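## Task

Coil the pink wire around the reel as one strand, turning in a single direction, until just a little of it remains unwound in total; only wire lying between the flanges counts, not wire beyond their rims or inside the middle hole. The reel must end up flat and entirely within the painted ring, and neither the reel nor the wire may touch anything fixed to the table, such as an arm base. Nothing may stay in place only because the robot holds it. Release everything, move the grippers away, then declare the run finished yourself; ending it any other way counts as failure.

## Robot and tools

Robot: two arms, left_arm and right_arm, each with a two-finger gripper. The fingers point along the gripper's own +z axis and spread along its y axis. The reported end_effector_position is the spot between the finger pads, roughly 1 cm short of the tips.

Frame: a single scene frame for everything. Origin on the table surface midway between the arms, +z up, +x out across the table, left_arm sits toward +y. The arm names do not correspond to image sides. Printed hand positions can be a bit wrong, worse when an arm reaches far, and motions often finish a centimetre or more off, usually low.

Row format (used by every moving call): one flat list of 16 numbers covering both arms, even if only one moves. First 8 are left_arm: x, y, z in metres, then quaternion qw, qx, qy, qz (w first), then opening; next 8 are the same for right_arm. x, y, z and the quaternion are an absolute target pose for the gripper in the scene frame, not an offset. Opening runs from -1 (closed) to +1 (fully open, 0.094 m); it is a target finger opening, not a change. To keep an arm still, resend the exact pose from the last result taken before it stopped, plus the desired opening; to hold an orientation, repeat the same quaternion in every row rather than copying a drifted reading.

Tools:
- execute_actions {"actions": [...], "pictures": bool}. An empty actions list just reports the state. One action {"rows": [[16 numbers], ...], "steps": n}: up to 15 rows and up to 15 steps of 1/30 s; each row is used for one step, the last row repeats if rows run out (default 15 steps). One wait {"steps": n} with no rows, n up to 300, counted from the previous result. A call is refused outright, sending nothing, if any target lies more than 0.6 m from that arm's last reported position along any gripper axis.
- move {"target": [16 numbers], "speed": m/s}. Drives each gripper in a straight line to its absolute pose; speed 0.002 to 0.5, default 0.25, rotation capped at twice that in rad/s. Paths last 0.5 to 10 s and finish together; longer ones stop after 10 s, short. Openings are sent at the start. No collision avoidance, grippers can lag, stray or overshoot speed near full reach. Faster contact and targets set deeper past contact press harder.
- wait {"seconds": 0 to 10}: lets time pass with no new command.
- zoom_image {"camera": one of cam_high, cam_low, cam_left_wrist, cam_right_wrist, "region": [x0, y0, x1, y1]} in pixels of that 504x504 image, origin top-left, at most 504 by 504.
- finished_scene {"scene": current scene number}: ends and grades the current scene, irreversible; its result gives the next task.

Control details: every step the commanded pose is clipped to within 70 mm and 16 degrees of the measured pose, then damped inverse kinematics follows it, favouring position over orientation. After an action ends an arm continues only to its last clipped pose, so check the result and send the remainder. The simulation keeps running while you compose replies. Joint limits (rad): waist -2.880 to 2.880, shoulder 0.000 to 3.142, elbow 0.000 to 3.019, wrist pitch -1.693 to 1.571, wrist yaw -1.571 to 1.571, wrist roll -2.094 to 2.094.

Gripping: grip_measured is the measured opening on the command scale (each reading may be off by about 1 mm). To hold something, command roughly 0.03 below grip_measured for a firm hold, less for a light one. Finger force tops out near 50 to 62 N per pad; very thin parts (under about 2 mm) get less grip.

Reading results: the state line shows each gripper's position and quaternion, left | right. 'pose unreachable' means the clearance check altered or blocked that arm's command; HELD marks steps not sent. A move adds a 'move:' line with its ending (done, off_target, moving, held, fault) and limits (paced = pose clipped; held = some steps blocked, after which the arm may jump faster) plus distance to pose. A 'Hand target' line shows where the controller is steering each gripper. Joint torques are raw drive outputs with offsets and noise, nonzero even in free air. MOTOR HOT appears at 85 °C; at 100 °C an OVER-TEMPERATURE FAULT drops that arm until it cools. FAULT lines can cut actions short. Camera calibration is given per camera and may be slightly off.

Avoid: arms colliding or pressing on each other, knocking anything off the table, drops, slips, slamming or hard pushing, holding loads longer than needed. Loose objects may occasionally get nudged by outside disturbances.

Each tool is called after "Call:" as a command line: name --argument value for each argument, lists and objects as JSON in quotes; but a table of rows of numbers goes row by row, as --pt "numbers of a row", without its own name.

## Session

Call:
execute_actions --actions '[]'

Scene clock: 0.00 s of 8300.00 s.
left_arm: end_effector_position=(+0.5577, +0.1829, +0.2230) grip_measured=+1.000 end_effector_quat_wxyz=(+0.673, +0.705, +0.143, +0.170) | right_arm: end_effector_position=(+0.8887, -0.4939, +0.1567) grip_measured=+1.000 end_effector_quat_wxyz=(+0.696, +0.275, +0.604, +0.275)
Joint positions: left_arm=[0.157 1.646 0.867 0.702 1.083 1.685 0.094] | right_arm=[-0.31   2.276  1.571  0.825 -0.124  0.818  0.094]
Joint velocities: left_arm=[ 0.005 -0.005 -0.017 -0.002  0.007  0.066  0.   ] | right_arm=[-0.005 -0.024 -0.002 -0.012 -0.037  0.007  0.   ]
Joint torques (N m, as the arm reports them, + toward a larger angle): no reading
Motor temperatures (°C, as the motors report them): left_arm=[19 21 24 20 21 19] | right_arm=[19 20 25 20 21 22]
Hand target (left_arm): +0.563, +0.183, +0.230; +0.675, +0.703, +0.137, +0.176
Hand target (right_arm): +0.893, -0.495, +0.168; +0.703, +0.270, +0.596, +0.277
camera_calibration (this result's frames):
cam_left_wrist: T_world_to_cam=[[0.0240383, 0.050664, -0.998426, 0.198805], [0.481082, 0.874887, 0.0559778, -0.433754], [0.876346, -0.481671, -0.00334274, -0.276162], [0, 0, 0, 1]] pos_world=[0.445906, 0.236394, 0.221849]
cam_right_wrist: T_world_to_cam=[[0.038988, -0.700307, -0.712777, -0.270889], [-0.483411, 0.611071, -0.626822, 0.831625], [0.874525, 0.369003, -0.314712, -0.419717], [0, 0, 0, 1]] pos_world=[0.779631, -0.54301, 0.196108]

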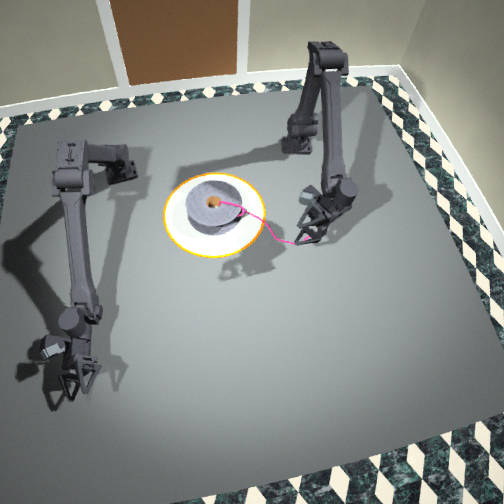

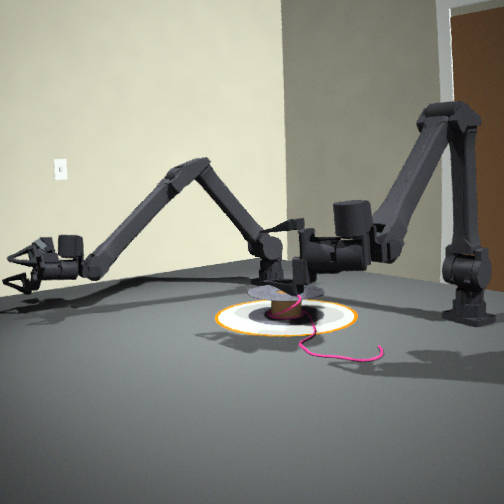

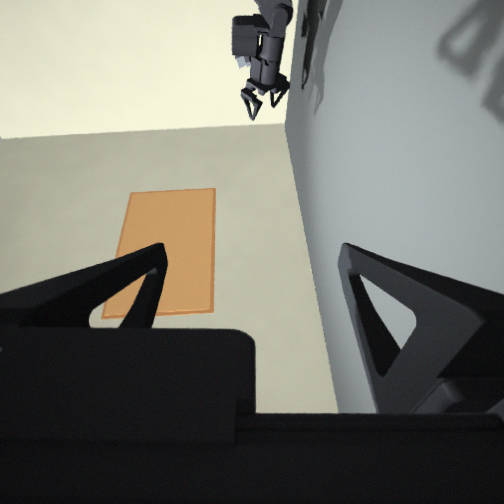

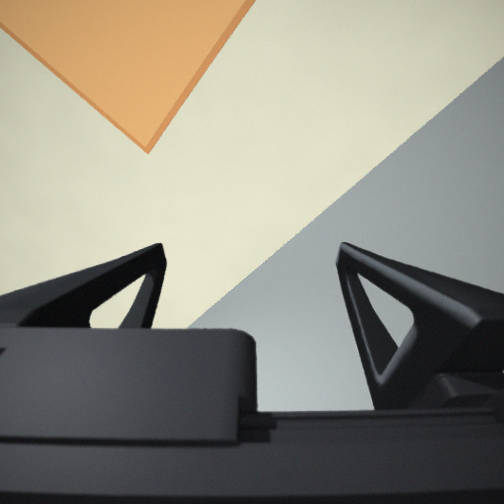

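Call:
move --target '[0.32,-0.01,0.2,0,0.866,0.5,0,-0.3, 0.40,-0.50,0.30,0,0,1,0,-1]'

Call:
zoom_image --camera "cam_low" --region '[200, 260, 400, 380]'

Call:
zoom_image --camera "cam_high" --region '[160, 160, 330, 270]'

Scene clock: 6.90 s of 8300.00 s.
left_arm: end_effector_position=(+0.3104, +0.0029, +0.1846) grip_measured=-0.297 end_effector_quat_wxyz=(-0.007, +0.863, +0.506, -0.003) | right_arm: end_effector_position=(+0.3908, -0.4857, +0.2734) grip_measured=-0.996 end_effector_quat_wxyz=(-0.024, -0.001, +1.000, +0.020)
Joint positions: left_arm=[-0.685  1.564  1.355 -1.377  0.004  1.202  0.033] | right_arm=[-0.478  1.332  1.343 -1.64  -0.022 -0.347  0.   ]
Joint velocities: left_arm=[-0.005 -0.015 -0.007 -0.007 -0.051 -0.066 -0.   ] | right_arm=[-0.015 -0.005 -0.002  0.012  0.007 -0.037 -0.   ]
Joint torques (N m, as the arm reports them, + toward a larger angle): left_arm=[  0.79 -14.39  13.46  -0.86   0.02  -0.27] | right_arm=[ -1.2  -12.92  14.52  -0.48   0.09  -0.05]
Motor temperatures (°C, as the motors report them): left_arm=[19 21 27 20 21 19] | right_arm=[19 22 28 20 21 22]
Hand target (left_arm): +0.317, -0.011, +0.199; +0.006, +0.860, +0.510, -0.001
Hand target (right_arm): +0.396, -0.493, +0.299; +0.002, -0.001, +1.000, +0.010
Off the commanded pose (left_arm): 0.022 m, 1 deg.
Off the commanded pose (right_arm): 0.032 m, 4 deg.
move: off_target (left_arm, right_arm)
camera_calibration (this result's frames):
cam_left_wrist: T_world_to_cam=[[-0.873852, 0.485957, 0.0151378, 0.265939], [0.402561, 0.705727, 0.583005, -0.227616], [0.272632, 0.515554, -0.812327, 0.18753], [0, 0, 0, 1]] pos_world=[0.272894, -0.0652818, 0.281012]
cam_right_wrist: T_world_to_cam=[[0.00630766, -0.999552, -0.0292608, -0.482009], [-0.782665, -0.0231477, 0.622012, 0.126573], [-0.622411, 0.0189779, -0.782461, 0.592296], [0, 0, 0, 1]] pos_world=[0.470756, -0.490103, 0.370615]

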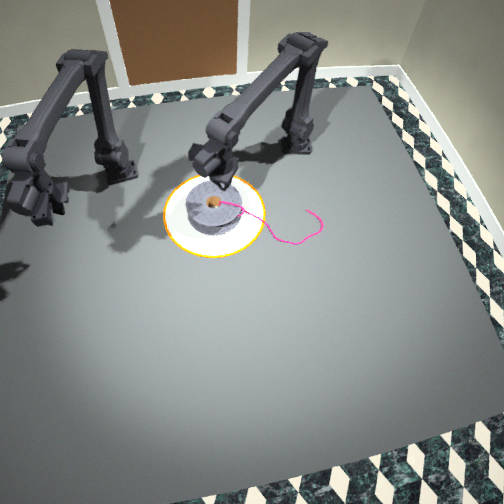

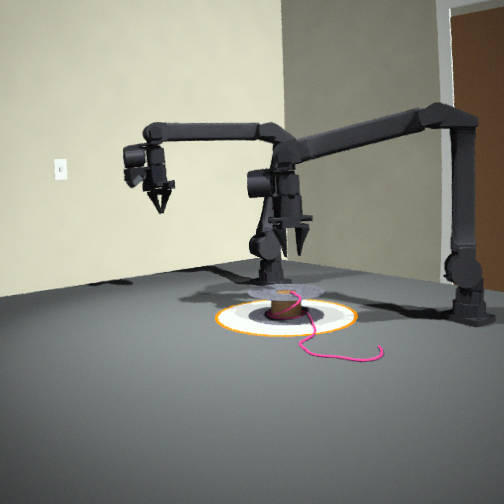

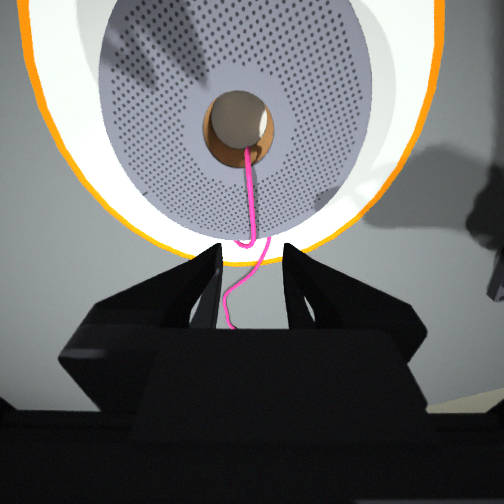

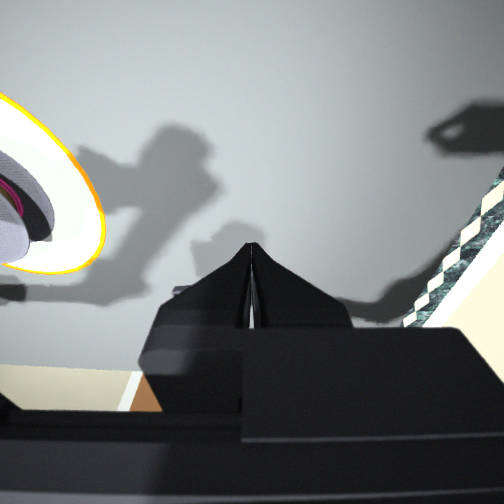

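Region (200, 260, 400, 380) of cam_low's 504x504 image, scaled by 2.520, with more detail than that image has; it fills the top 302 rows of this view, and the rest is white.

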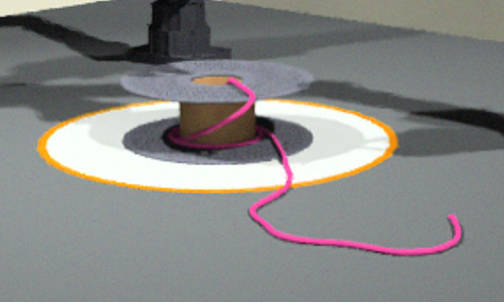

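Region (160, 160, 330, 270) of cam_high's 504x504 image, scaled by 2.965, with more detail than that image has; it fills the top 326 rows of this view, and the rest is white.

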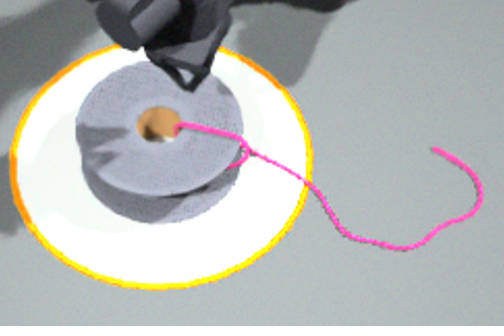

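Call:
move --target '[0.307,-0.005,0.09,0,0.866,0.5,0,-0.3, 0.40,-0.50,0.30,0,0,1,0,-1]' --speed 0.12

Call:
move --target '[0.307,-0.005,0.068,0,0.866,0.5,0,-0.3, 0.40,-0.50,0.30,0,0,1,0,-1]' --speed 0.04

Call:
move --target '[0.307,-0.005,0.068,0,0.866,0.5,0,-0.99, 0.40,-0.50,0.30,0,0,1,0,-1]' --speed 0.04

Scene clock: 12.30 s of 8300.00 s.
left_arm: end_effector_position=(+0.3116, -0.0031, +0.0976) grip_measured=-0.297 end_effector_quat_wxyz=(+0.002, +0.864, +0.504, -0.002) | right_arm: end_effector_position=(+0.3921, -0.4905, +0.2778) grip_measured=-0.996 end_effector_quat_wxyz=(-0.022, -0.003, +1.000, +0.008)
Joint positions: left_arm=[-0.691  1.639  1.206 -1.135  0.004  1.2    0.033] | right_arm=[-0.48   1.332  1.355 -1.64  -0.001 -0.351  0.   ]
Joint velocities: left_arm=[-0.005 -0.015 -0.007 -0.002  0.037 -0.051 -0.001] | right_arm=[-0.015  0.005 -0.002 -0.007 -0.007  0.037 -0.   ]
Joint torques (N m, as the arm reports them, + toward a larger angle): left_arm=[  0.43 -14.99   7.26   0.75  -0.1   -0.13] | right_arm=[ -1.59 -12.    14.47  -0.44   0.11  -0.06]
Motor temperatures (°C, as the motors report them): left_arm=[19 22 28 20 21 20] | right_arm=[19 21 30 20 21 22]
Hand target (left_arm): +0.308, -0.006, +0.090; -0.000, +0.866, +0.500, -0.000
Hand target (right_arm): +0.399, -0.500, +0.300; -0.000, -0.000, +1.000, -0.001
Off the commanded pose (left_arm): 0.009 m, 1 deg.
Off the commanded pose (right_arm): 0.025 m, 3 deg.
After step 90, 1.20 s passed at rest.
move: off_target (right_arm)
camera_calibration (this result's frames):
cam_left_wrist: T_world_to_cam=[[-0.871882, 0.489714, -0.00119966, 0.272153], [0.399062, 0.711902, 0.577879, -0.171497], [0.28385, 0.503364, -0.816122, 0.11655], [0, 0, 0, 1]] pos_world=[0.27264, -0.0698551, 0.19455]
cam_right_wrist: T_world_to_cam=[[0.00974709, -0.999934, -0.0060482, -0.494686], [-0.78527, -0.011399, 0.619049, 0.132379], [-0.619077, -0.00128445, -0.785329, 0.586113], [0, 0, 0, 1]] pos_world=[0.471624, -0.492392, 0.375351]

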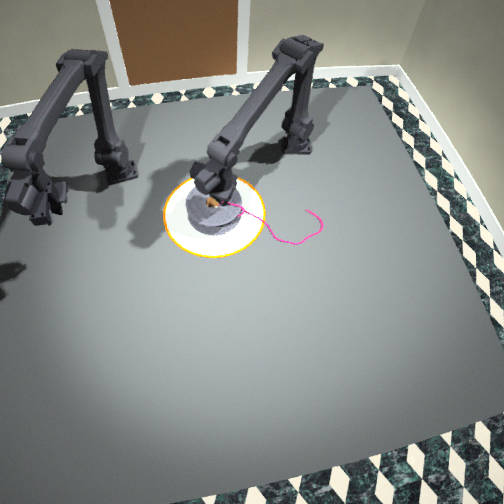

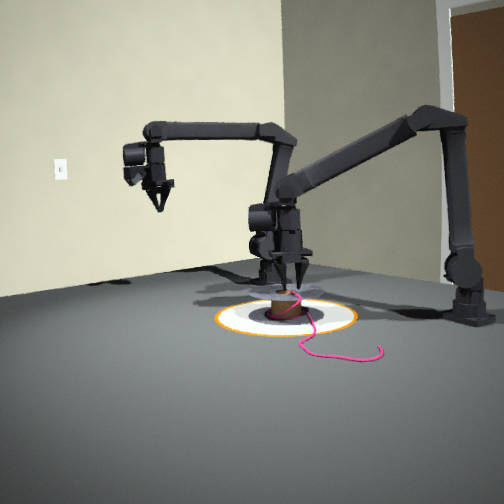

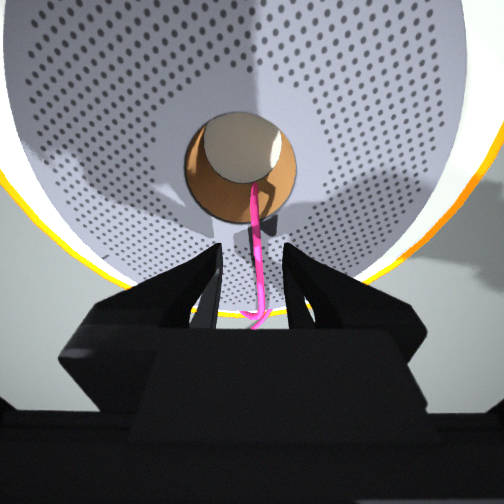

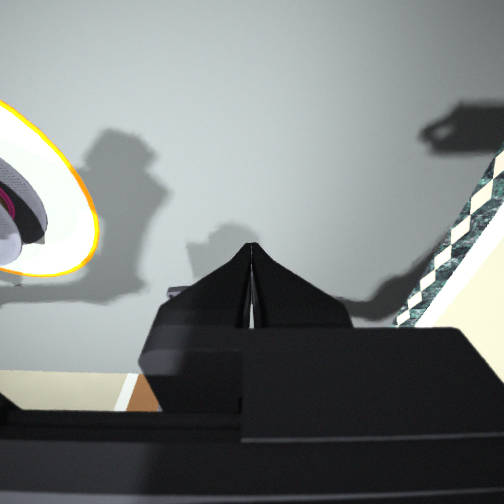

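Scene clock: 13.27 s of 8300.00 s.
left_arm: end_effector_position=(+0.3132, -0.0053, +0.0859) grip_measured=-0.297 end_effector_quat_wxyz=(+0.013, +0.864, +0.504, +0.000) | right_arm: end_effector_position=(+0.3921, -0.4905, +0.2778) grip_measured=-0.996 end_effector_quat_wxyz=(-0.022, -0.003, +1.000, +0.008)
Joint positions: left_arm=[-0.691  1.646  1.18  -1.08   0.004  1.2    0.033] | right_arm=[-0.48   1.332  1.355 -1.64  -0.001 -0.351  0.   ]
Joint velocities: left_arm=[-0.015 -0.015 -0.012  0.012 -0.007  0.081 -0.   ] | right_arm=[ 0.005 -0.015 -0.032 -0.012  0.095 -0.037  0.   ]
Joint torques (N m, as the arm reports them, + toward a larger angle): left_arm=[  0.48 -13.66   6.41   0.91  -0.12  -0.14] | right_arm=[ -1.51 -12.04  14.5   -0.44   0.11  -0.06]
Motor temperatures (°C, as the motors report them): left_arm=[19 22 28 20 21 20] | right_arm=[19 21 30 20 21 22]
Hand target (left_arm): +0.307, -0.005, +0.068; -0.000, +0.866, +0.500, +0.000
Hand target (right_arm): +0.399, -0.500, +0.300; +0.000, -0.000, +1.000, -0.001
Off the commanded pose (left_arm): 0.019 m, 2 deg.
Off the commanded pose (right_arm): 0.025 m, 3 deg.
move: off_target (left_arm, right_arm)
camera_calibration (this result's frames):
cam_left_wrist: T_world_to_cam=[[-0.871527, 0.48984, -0.0222876, 0.276326], [0.390982, 0.721632, 0.571296, -0.16067], [0.295927, 0.489186, -0.820441, 0.104116], [0, 0, 0, 1]] pos_world=[0.272834, -0.0703426, 0.18337]
cam_right_wrist: T_world_to_cam=[[0.0101282, -0.99993, -0.0060647, -0.494829], [-0.785269, -0.0117085, 0.619043, 0.132229], [-0.619071, -0.00150734, -0.785333, 0.586002], [0, 0, 0, 1]] pos_world=[0.471624, -0.492363, 0.375351]

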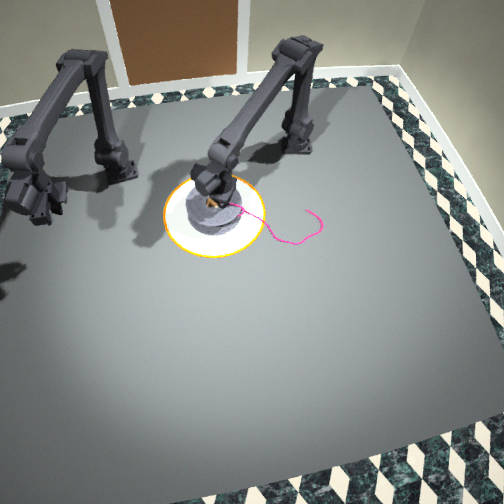

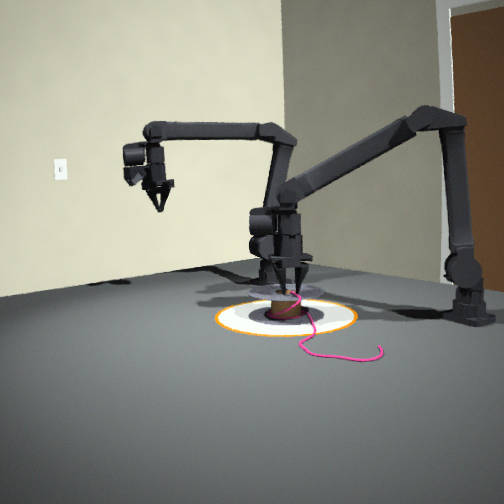

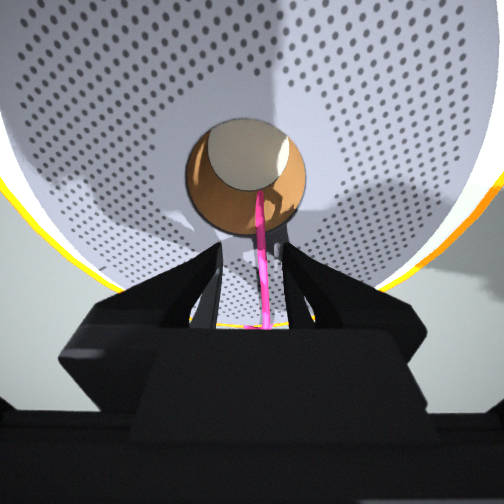

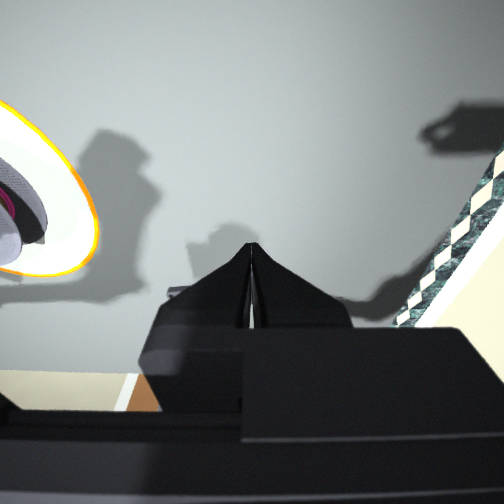

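Scene clock: 14.13 s of 8300.00 s.
left_arm: end_effector_position=(+0.3132, -0.0054, +0.0859) grip_measured=-0.955 end_effector_quat_wxyz=(+0.013, +0.864, +0.504, +0.000) | right_arm: end_effector_position=(+0.3921, -0.4905, +0.2778) grip_measured=-0.996 end_effector_quat_wxyz=(-0.022, -0.003, +1.000, +0.008)
Joint positions: left_arm=[-0.691  1.646  1.18  -1.08   0.004  1.2    0.002] | right_arm=[-0.48   1.332  1.355 -1.64  -0.001 -0.351  0.   ]
Joint velocities: left_arm=[-0.005 -0.005 -0.007  0.017  0.037 -0.066 -0.001] | right_arm=[-0.005 -0.005  0.012 -0.012 -0.007 -0.037 -0.   ]
Joint torques (N m, as the arm reports them, + toward a larger angle): left_arm=[  0.47 -13.7    6.38   0.88  -0.12  -0.14] | right_arm=[ -1.52 -12.04  14.51  -0.44   0.11  -0.06]
Motor temperatures (°C, as the motors report them): left_arm=[19 22 28 20 21 20] | right_arm=[19 21 30 20 21 22]
Hand target (left_arm): +0.307, -0.005, +0.068; -0.000, +0.866, +0.500, +0.000
Hand target (right_arm): +0.399, -0.500, +0.300; +0.000, -0.000, +1.000, -0.001
Off the commanded pose (left_arm): 0.019 m, 2 deg.
Off the commanded pose (right_arm): 0.025 m, 3 deg.
move: off_target (left_arm, right_arm)
camera_calibration (this result's frames):
cam_left_wrist: T_world_to_cam=[[-0.871522, 0.489834, -0.0226426, 0.276442], [0.390845, 0.721801, 0.571177, -0.160588], [0.296125, 0.488944, -0.820514, 0.104079], [0, 0, 0, 1]] pos_world=[0.27287, -0.0703864, 0.183382]
cam_right_wrist: T_world_to_cam=[[0.0101282, -0.99993, -0.0060647, -0.494829], [-0.785269, -0.0117085, 0.619043, 0.132229], [-0.619071, -0.00150734, -0.785333, 0.586002], [0, 0, 0, 1]] pos_world=[0.471624, -0.492363, 0.375351]

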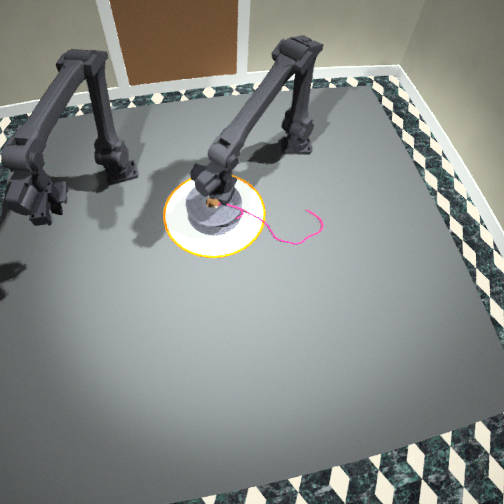

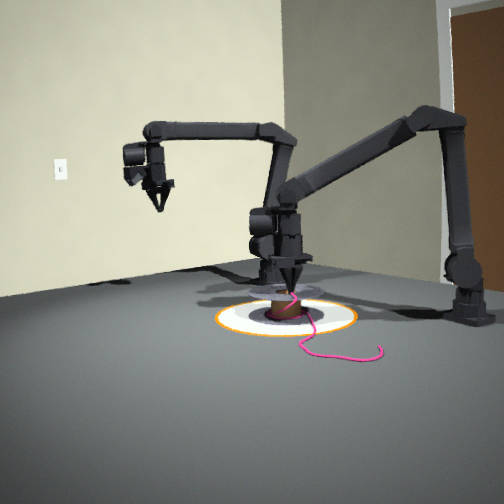

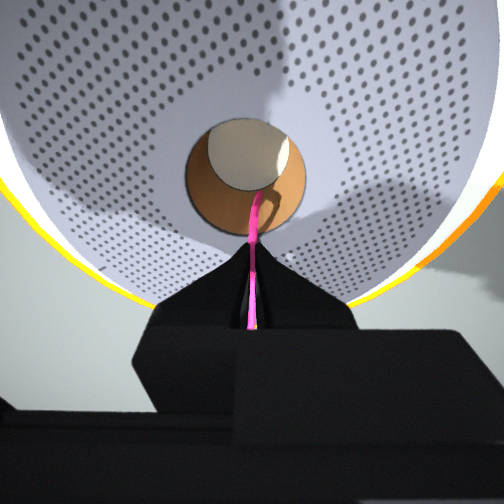

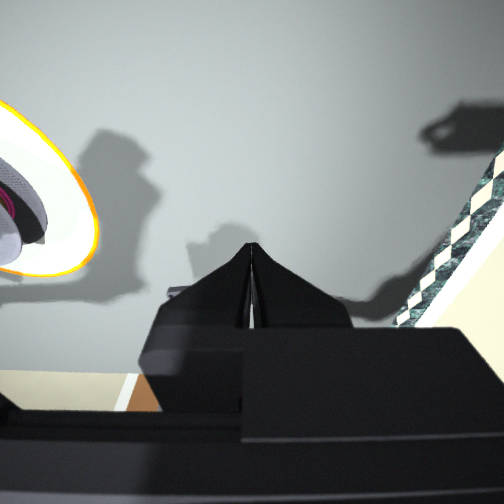

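Call:
move --target '[0.318,-0.005,0.15,0,0.866,0.5,0,-0.99, 0.40,-0.50,0.30,0,0,1,0,-1]' --speed 0.08

Call:
move --target '[0.26,0.095,0.12,0,0.976,0.216,0,-0.99, 0.40,-0.50,0.30,0,0,1,0,-1]' --speed 0.1

Call:
move --target '[0.25,0.09,0.045,0,0.976,0.216,0,-0.99, 0.40,-0.50,0.30,0,0,1,0,-1]' --speed 0.08

Call:
zoom_image --camera "cam_low" --region '[200, 260, 400, 380]'

Scene clock: 18.53 s of 8300.00 s.
left_arm: end_effector_position=(+0.3046, +0.0057, +0.1283) grip_measured=-0.955 end_effector_quat_wxyz=(-0.021, +0.864, +0.503, -0.004) | right_arm: end_effector_position=(+0.3921, -0.4905, +0.2778) grip_measured=-0.996 end_effector_quat_wxyz=(-0.022, -0.003, +1.000, +0.008)
Joint positions: left_arm=[-0.691  1.607  1.253 -1.259  0.002  1.2    0.002] | right_arm=[-0.48   1.332  1.355 -1.64  -0.001 -0.351  0.   ]
Joint velocities: left_arm=[-0.015 -0.015 -0.007 -0.007 -0.037  0.022 -0.001] | right_arm=[ 0.005 -0.015  0.012  0.007 -0.037 -0.022 -0.   ]
Joint torques (N m, as the arm reports them, + toward a larger angle): left_arm=[  1.95 -16.67  12.57  -0.94  -0.09   0.06] | right_arm=[ -1.53 -12.03  14.51  -0.44   0.11  -0.06]
Motor temperatures (°C, as the motors report them): left_arm=[19 22 28 20 21 19] | right_arm=[19 21 31 20 21 22]
Hand target (left_arm): +0.317, -0.003, +0.150; +0.000, +0.866, +0.500, +0.001
Hand target (right_arm): +0.399, -0.500, +0.300; +0.000, -0.000, +1.000, -0.001
Off the commanded pose (left_arm): 0.028 m, 2 deg.
Off the commanded pose (right_arm): 0.025 m, 3 deg.
After step 90, 0.23 s passed at rest.
move: off_target (left_arm, right_arm)
camera_calibration (this result's frames):
cam_left_wrist: T_world_to_cam=[[-0.871157, 0.489385, 0.0398531, 0.256291], [0.414988, 0.690475, 0.592477, -0.199369], [0.262432, 0.532679, -0.804601, 0.143984], [0, 0, 0, 1]] pos_world=[0.26822, -0.0644631, 0.223757]
cam_right_wrist: T_world_to_cam=[[0.0101282, -0.99993, -0.0060647, -0.494829], [-0.785269, -0.0117085, 0.619043, 0.132229], [-0.619071, -0.00150734, -0.785333, 0.586002], [0, 0, 0, 1]] pos_world=[0.471624, -0.492363, 0.375351]

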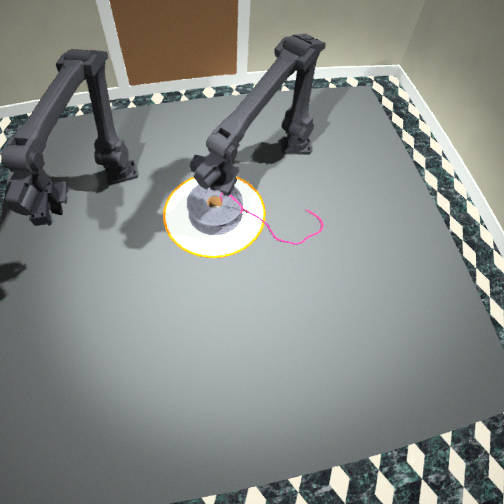

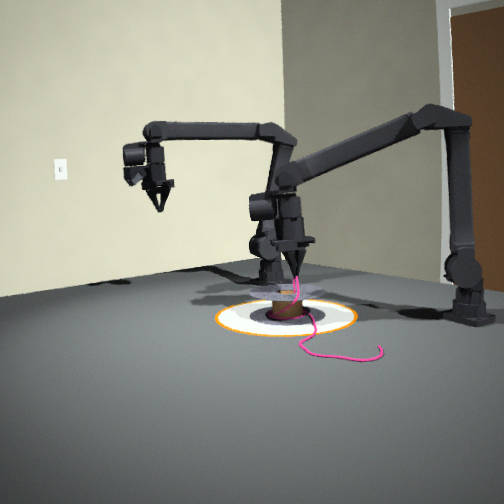

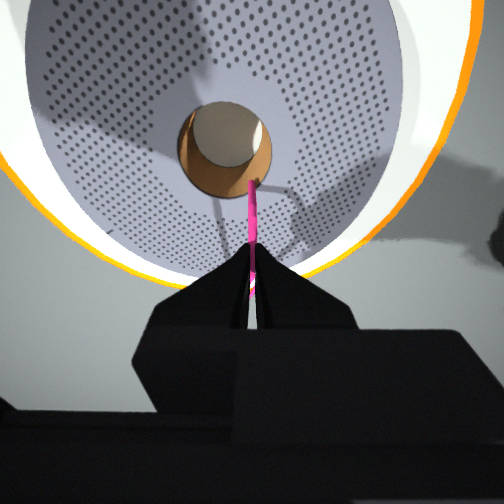

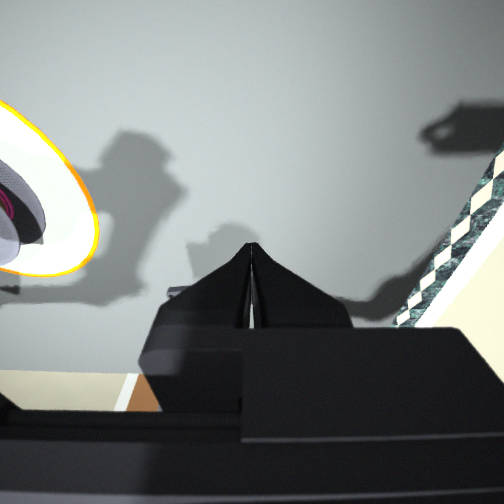

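Scene clock: 22.07 s of 8300.00 s.
left_arm: end_effector_position=(+0.2580, +0.0913, +0.1200) grip_measured=-0.955 end_effector_quat_wxyz=(-0.006, +0.976, +0.218, -0.004) | right_arm: end_effector_position=(+0.3921, -0.4905, +0.2778) grip_measured=-0.996 end_effector_quat_wxyz=(-0.022, -0.003, +1.000, +0.008)
Joint positions: left_arm=[-0.641  1.357  0.956 -1.183  0.     1.865  0.002] | right_arm=[-0.48   1.332  1.355 -1.64  -0.001 -0.351  0.   ]
Joint velocities: left_arm=[-0.015  0.005 -0.012  0.007 -0.081 -0.007  0.   ] | right_arm=[-0.005 -0.005 -0.007 -0.007 -0.051  0.022 -0.   ]
Joint torques (N m, as the arm reports them, + toward a larger angle): left_arm=[  2.51 -11.78   7.02   0.6   -0.01   0.04] | right_arm=[ -1.51 -12.03  14.5   -0.43   0.11  -0.06]
Motor temperatures (°C, as the motors report them): left_arm=[19 22 28 20 21 20] | right_arm=[19 21 32 20 21 22]
Hand target (left_arm): +0.261, +0.095, +0.119; -0.000, +0.976, +0.216, +0.000
Hand target (right_arm): +0.399, -0.500, +0.300; +0.000, -0.000, +1.000, -0.001
Off the commanded pose (left_arm): 0.004 m, 1 deg.
Off the commanded pose (right_arm): 0.025 m, 3 deg.
move: off_target (right_arm)
camera_calibration (this result's frames):
cam_left_wrist: T_world_to_cam=[[-0.429241, 0.903099, 0.012807, 0.0255665], [0.740057, 0.343548, 0.578178, -0.284683], [0.517753, 0.257655, -0.81581, 0.0645114], [0, 0, 0, 1]] pos_world=[0.188255, 0.0580914, 0.216899]
cam_right_wrist: T_world_to_cam=[[0.0101282, -0.99993, -0.0060647, -0.494829], [-0.785269, -0.0117085, 0.619043, 0.132229], [-0.619071, -0.00150734, -0.785333, 0.586002], [0, 0, 0, 1]] pos_world=[0.471624, -0.492363, 0.375351]

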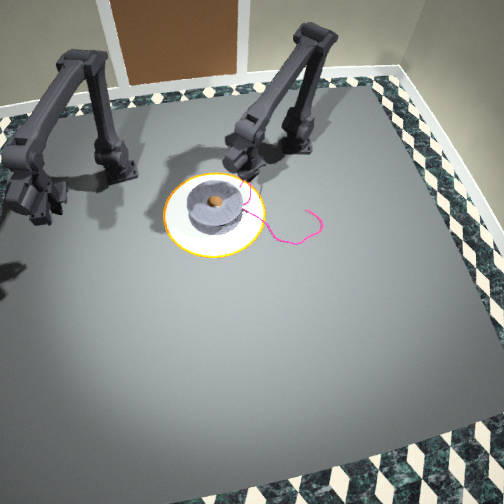

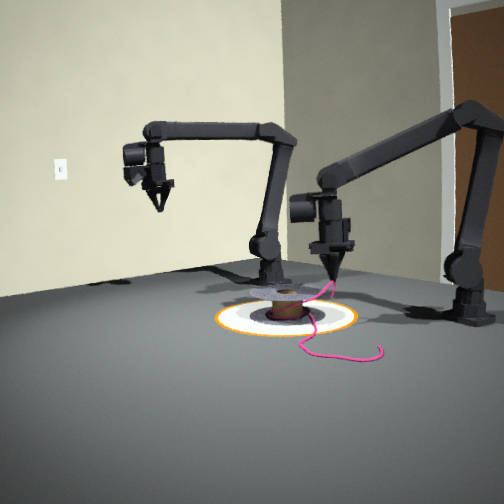

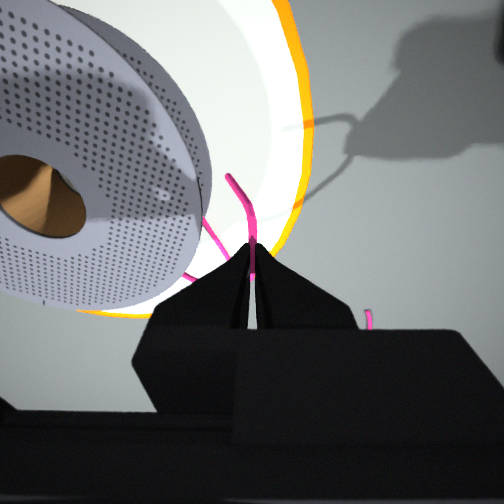

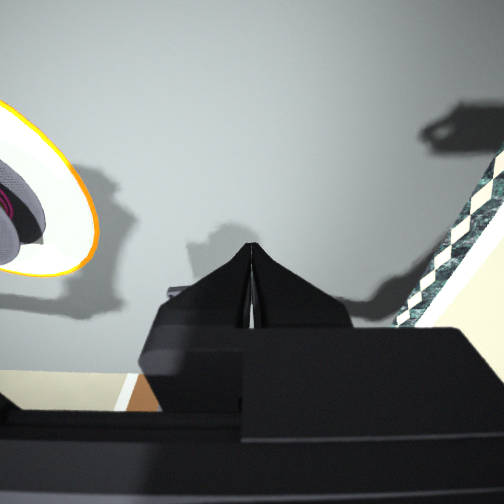

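Scene clock: 23.37 s of 8300.00 s.
left_arm: end_effector_position=(+0.2553, +0.0909, +0.0529) grip_measured=-0.955 end_effector_quat_wxyz=(+0.003, +0.977, +0.215, +0.001) | right_arm: end_effector_position=(+0.3921, -0.4905, +0.2778) grip_measured=-0.996 end_effector_quat_wxyz=(-0.022, -0.003, +1.000, +0.008)
Joint positions: left_arm=[-0.648  1.435  0.834 -0.963  0.     1.865  0.002] | right_arm=[-0.48   1.332  1.355 -1.64  -0.001 -0.351  0.   ]
Joint velocities: left_arm=[ 0.005 -0.005 -0.002 -0.002 -0.022 -0.007 -0.001] | right_arm=[-0.005 -0.024  0.012 -0.002 -0.095 -0.051  0.001]
Joint torques (N m, as the arm reports them, + toward a larger angle): left_arm=[ 0.37 -9.56  6.29  0.75  0.03 -0.26] | right_arm=[ -1.5  -12.04  14.51  -0.44   0.11  -0.06]
Motor temperatures (°C, as the motors report them): left_arm=[19 22 28 20 21 20] | right_arm=[19 21 32 20 21 22]
Hand target (left_arm): +0.251, +0.089, +0.045; -0.000, +0.976, +0.216, -0.000
Hand target (right_arm): +0.399, -0.500, +0.300; +0.000, -0.000, +1.000, -0.001
Off the commanded pose (left_arm): 0.010 m, 0 deg.
Off the commanded pose (right_arm): 0.025 m, 3 deg.
move: off_target (right_arm)
camera_calibration (this result's frames):
cam_left_wrist: T_world_to_cam=[[-0.423415, 0.905909, -0.00692713, 0.0250165], [0.734311, 0.347669, 0.583021, -0.242923], [0.530573, 0.241773, -0.812427, 0.00927784], [0, 0, 0, 1]] pos_world=[0.184051, 0.0595511, 0.14934]
cam_right_wrist: T_world_to_cam=[[0.0101282, -0.99993, -0.0060647, -0.494829], [-0.785269, -0.0117085, 0.619043, 0.132229], [-0.619071, -0.00150734, -0.785333, 0.586002], [0, 0, 0, 1]] pos_world=[0.471624, -0.492363, 0.375351]

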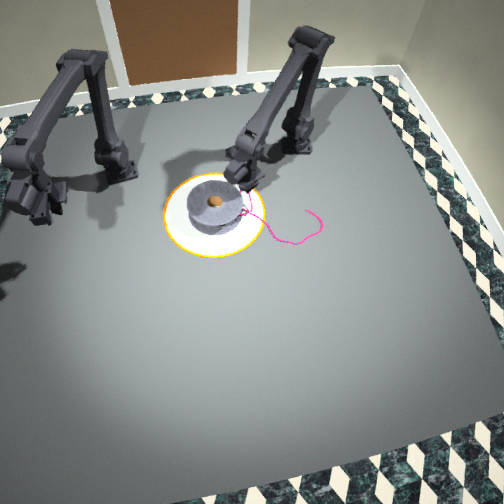

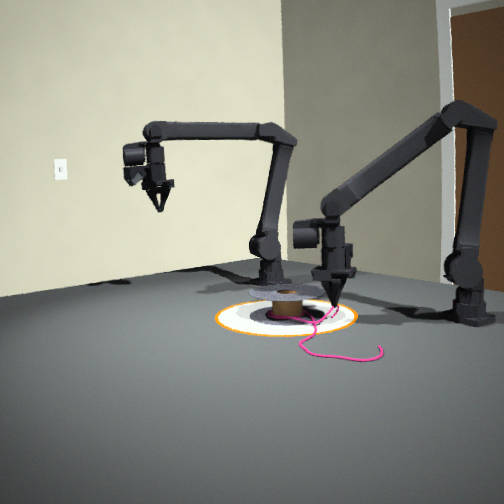

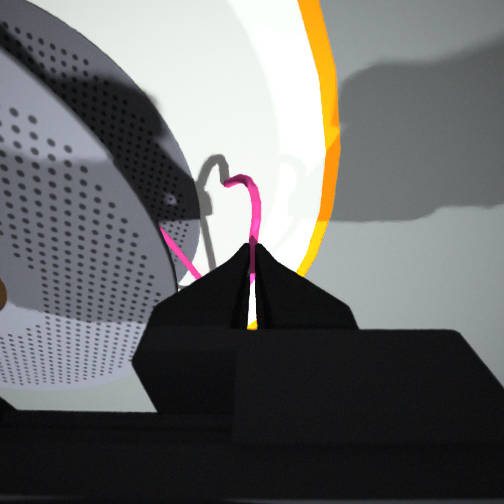

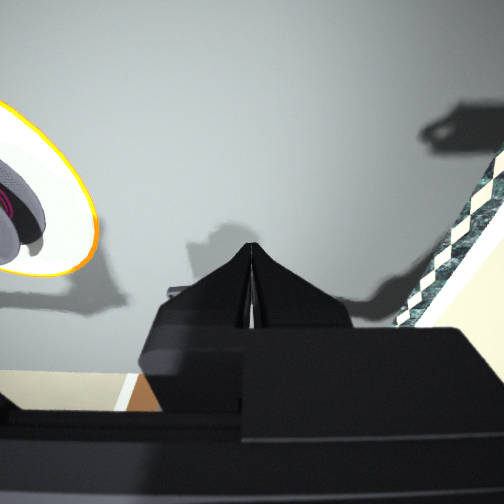

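Region (200, 260, 400, 380) of cam_low's 504x504 image, scaled by 2.520, with more detail than that image has; it fills the top 302 rows of this view, and the rest is white.

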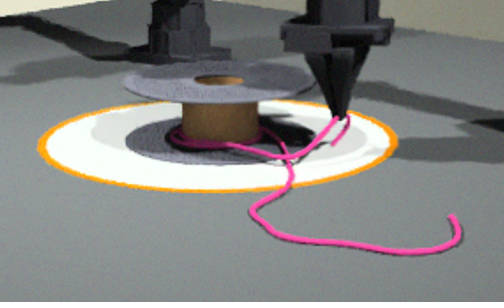

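Call:
move --target '[0.215,0.05,0.045,0.496,0.779,0.323,0.206,-0.99, 0.40,-0.50,0.30,0,0,1,0,-1]' --speed 0.12

Call:
move --target '[0.215,-0.015,0.04,0.453,0.711,0.453,0.288,-0.99, 0.40,-0.50,0.30,0,0,1,0,-1]' --speed 0.05

Call:
zoom_image --camera "cam_low" --region '[200, 260, 400, 380]'

Scene clock: 32.47 s of 8300.00 s.
left_arm: end_effector_position=(+0.2178, +0.0483, +0.0447) grip_measured=-0.955 end_effector_quat_wxyz=(+0.494, +0.784, +0.319, +0.200) | right_arm: end_effector_position=(+0.3921, -0.4905, +0.2778) grip_measured=-0.996 end_effector_quat_wxyz=(-0.022, -0.003, +1.000, +0.008)
Joint positions: left_arm=[-0.944  1.413  0.164  0.778 -0.304  1.418  0.002] | right_arm=[-0.48   1.332  1.355 -1.64  -0.001 -0.351  0.   ]
Joint velocities: left_arm=[ 0.005 -0.015 -0.012 -0.002 -0.051 -0.051 -0.   ] | right_arm=[-0.015 -0.005 -0.002  0.002 -0.037  0.051 -0.   ]
Joint torques (N m, as the arm reports them, + toward a larger angle): left_arm=[ 0.37 -5.24  3.19  3.04 -0.26 -0.35] | right_arm=[ -1.53 -12.06  14.51  -0.44   0.11  -0.06]
Motor temperatures (°C, as the motors report them): left_arm=[19 22 27 20 21 20] | right_arm=[19 21 33 20 21 22]
Hand target (left_arm): +0.214, +0.048, +0.044; +0.499, +0.781, +0.321, +0.195
Hand target (right_arm): +0.399, -0.500, +0.300; +0.000, -0.000, +1.000, -0.001
Off the commanded pose (left_arm): 0.003 m, 1 deg.
Off the commanded pose (right_arm): 0.025 m, 3 deg.
After step 90, 0.73 s passed at rest.
move: off_target (right_arm)
camera_calibration (this result's frames):
cam_left_wrist: T_world_to_cam=[[-0.304797, 0.306772, -0.901659, 0.0907121], [0.21695, 0.944181, 0.247901, -0.0969], [0.927379, -0.120056, -0.354338, -0.0566166], [0, 0, 0, 1]] pos_world=[0.101176, 0.0568661, 0.0857515]
cam_right_wrist: T_world_to_cam=[[0.0101282, -0.99993, -0.0060647, -0.494829], [-0.785269, -0.0117085, 0.619043, 0.132229], [-0.619071, -0.00150734, -0.785333, 0.586002], [0, 0, 0, 1]] pos_world=[0.471624, -0.492363, 0.375351]

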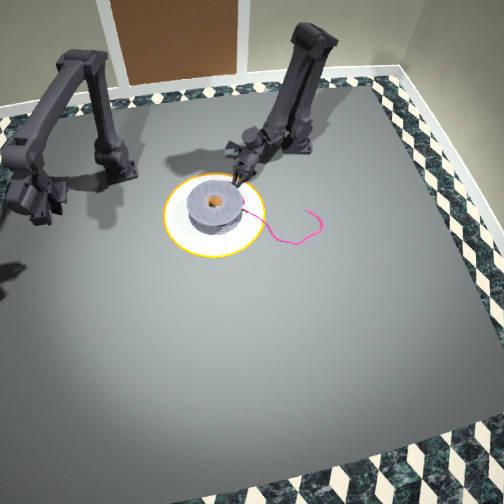

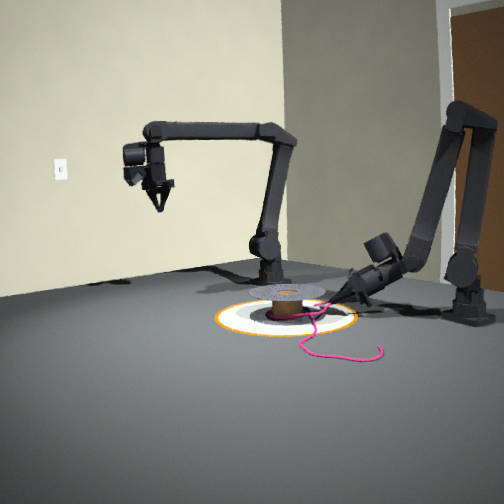

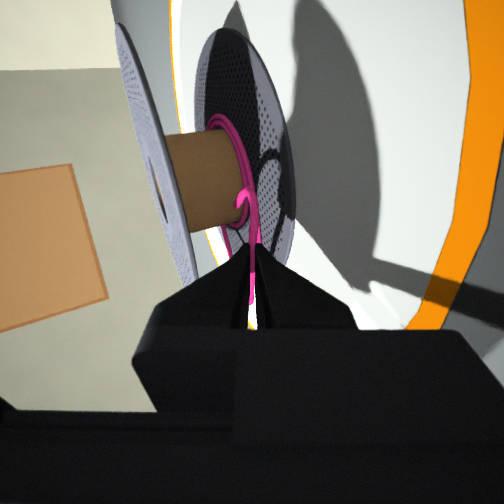

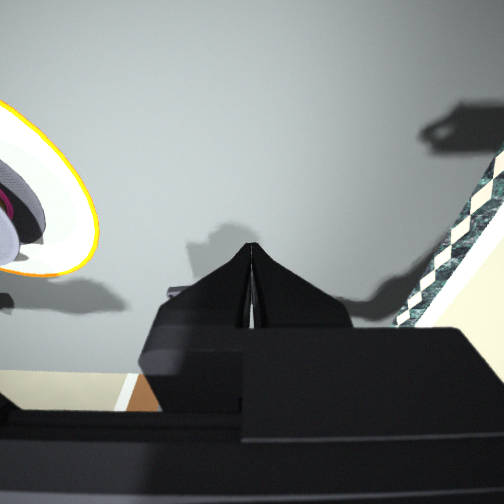

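Scene clock: 36.37 s of 8300.00 s.
left_arm: end_effector_position=(+0.2150, -0.0018, +0.0383) grip_measured=-0.955 end_effector_quat_wxyz=(+0.451, +0.713, +0.451, +0.292) | right_arm: end_effector_position=(+0.3921, -0.4905, +0.2778) grip_measured=-0.996 end_effector_quat_wxyz=(-0.022, -0.003, +1.000, +0.008)
Joint positions: left_arm=[-1.193  1.572  0.404  0.487 -0.833  1.041  0.002] | right_arm=[-0.48   1.332  1.355 -1.64  -0.001 -0.351  0.   ]
Joint velocities: left_arm=[ 0.005 -0.005 -0.007 -0.017  0.022 -0.051  0.001] | right_arm=[-0.024  0.005 -0.012 -0.007 -0.11  -0.066  0.   ]
Joint torques (N m, as the arm reports them, + toward a larger angle): left_arm=[ 0.42 -8.56  7.2   0.65 -0.48 -0.35] | right_arm=[ -1.53 -12.04  14.49  -0.44   0.11  -0.06]
Motor temperatures (°C, as the motors report them): left_arm=[19 22 27 20 21 20] | right_arm=[19 21 33 20 21 22]
Hand target (left_arm): +0.213, -0.015, +0.040; +0.455, +0.710, +0.454, +0.287
Hand target (right_arm): +0.399, -0.500, +0.300; +0.000, -0.000, +1.000, -0.001
Off the commanded pose (left_arm): 0.013 m, 1 deg.
Off the commanded pose (right_arm): 0.025 m, 3 deg.
move: off_target (left_arm, right_arm)
camera_calibration (this result's frames):
cam_left_wrist: T_world_to_cam=[[-0.381286, 0.183331, -0.906097, 0.115878], [-0.136519, 0.958227, 0.251325, 0.028442], [0.914321, 0.219526, -0.34033, -0.059436], [0, 0, 0, 1]] pos_world=[0.102409, -0.0354501, 0.0776206]
cam_right_wrist: T_world_to_cam=[[0.0101282, -0.99993, -0.0060647, -0.494829], [-0.785269, -0.0117085, 0.619043, 0.132229], [-0.619071, -0.00150734, -0.785333, 0.586002], [0, 0, 0, 1]] pos_world=[0.471624, -0.492363, 0.375351]

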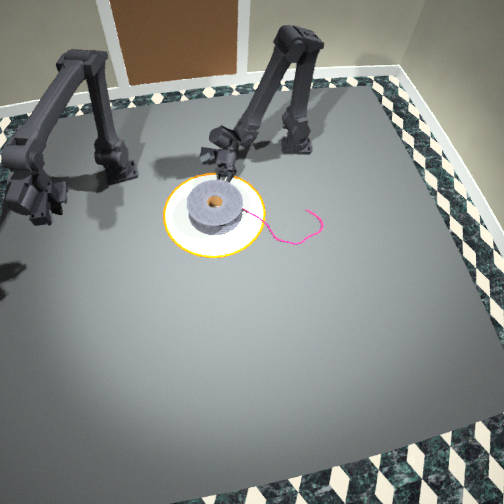

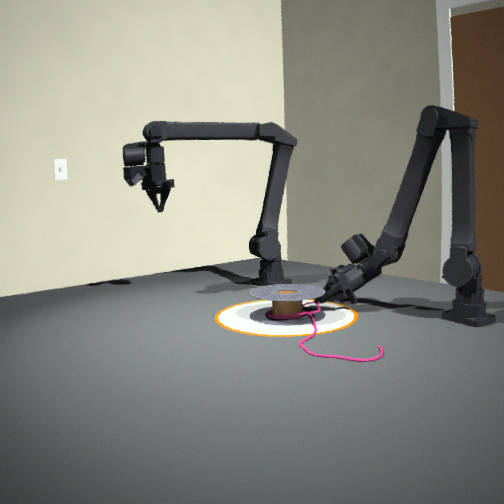

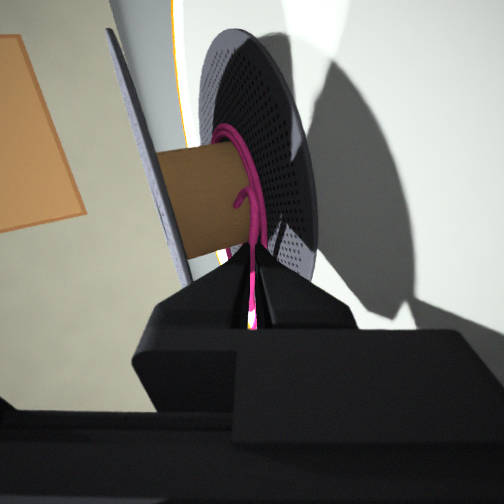

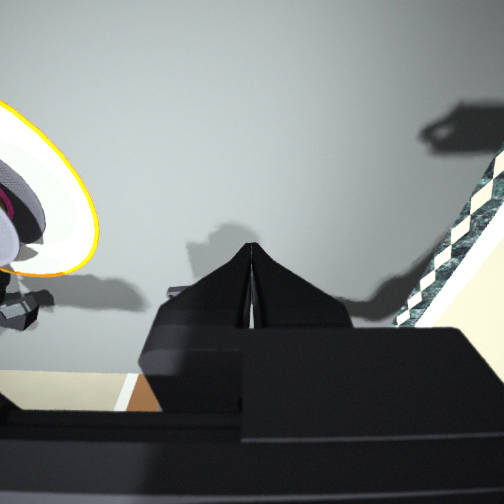

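Region (200, 260, 400, 380) of cam_low's 504x504 image, scaled by 2.520, with more detail than that image has; it fills the top 302 rows of this view, and the rest is white.

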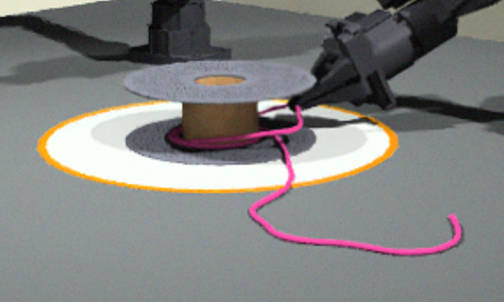

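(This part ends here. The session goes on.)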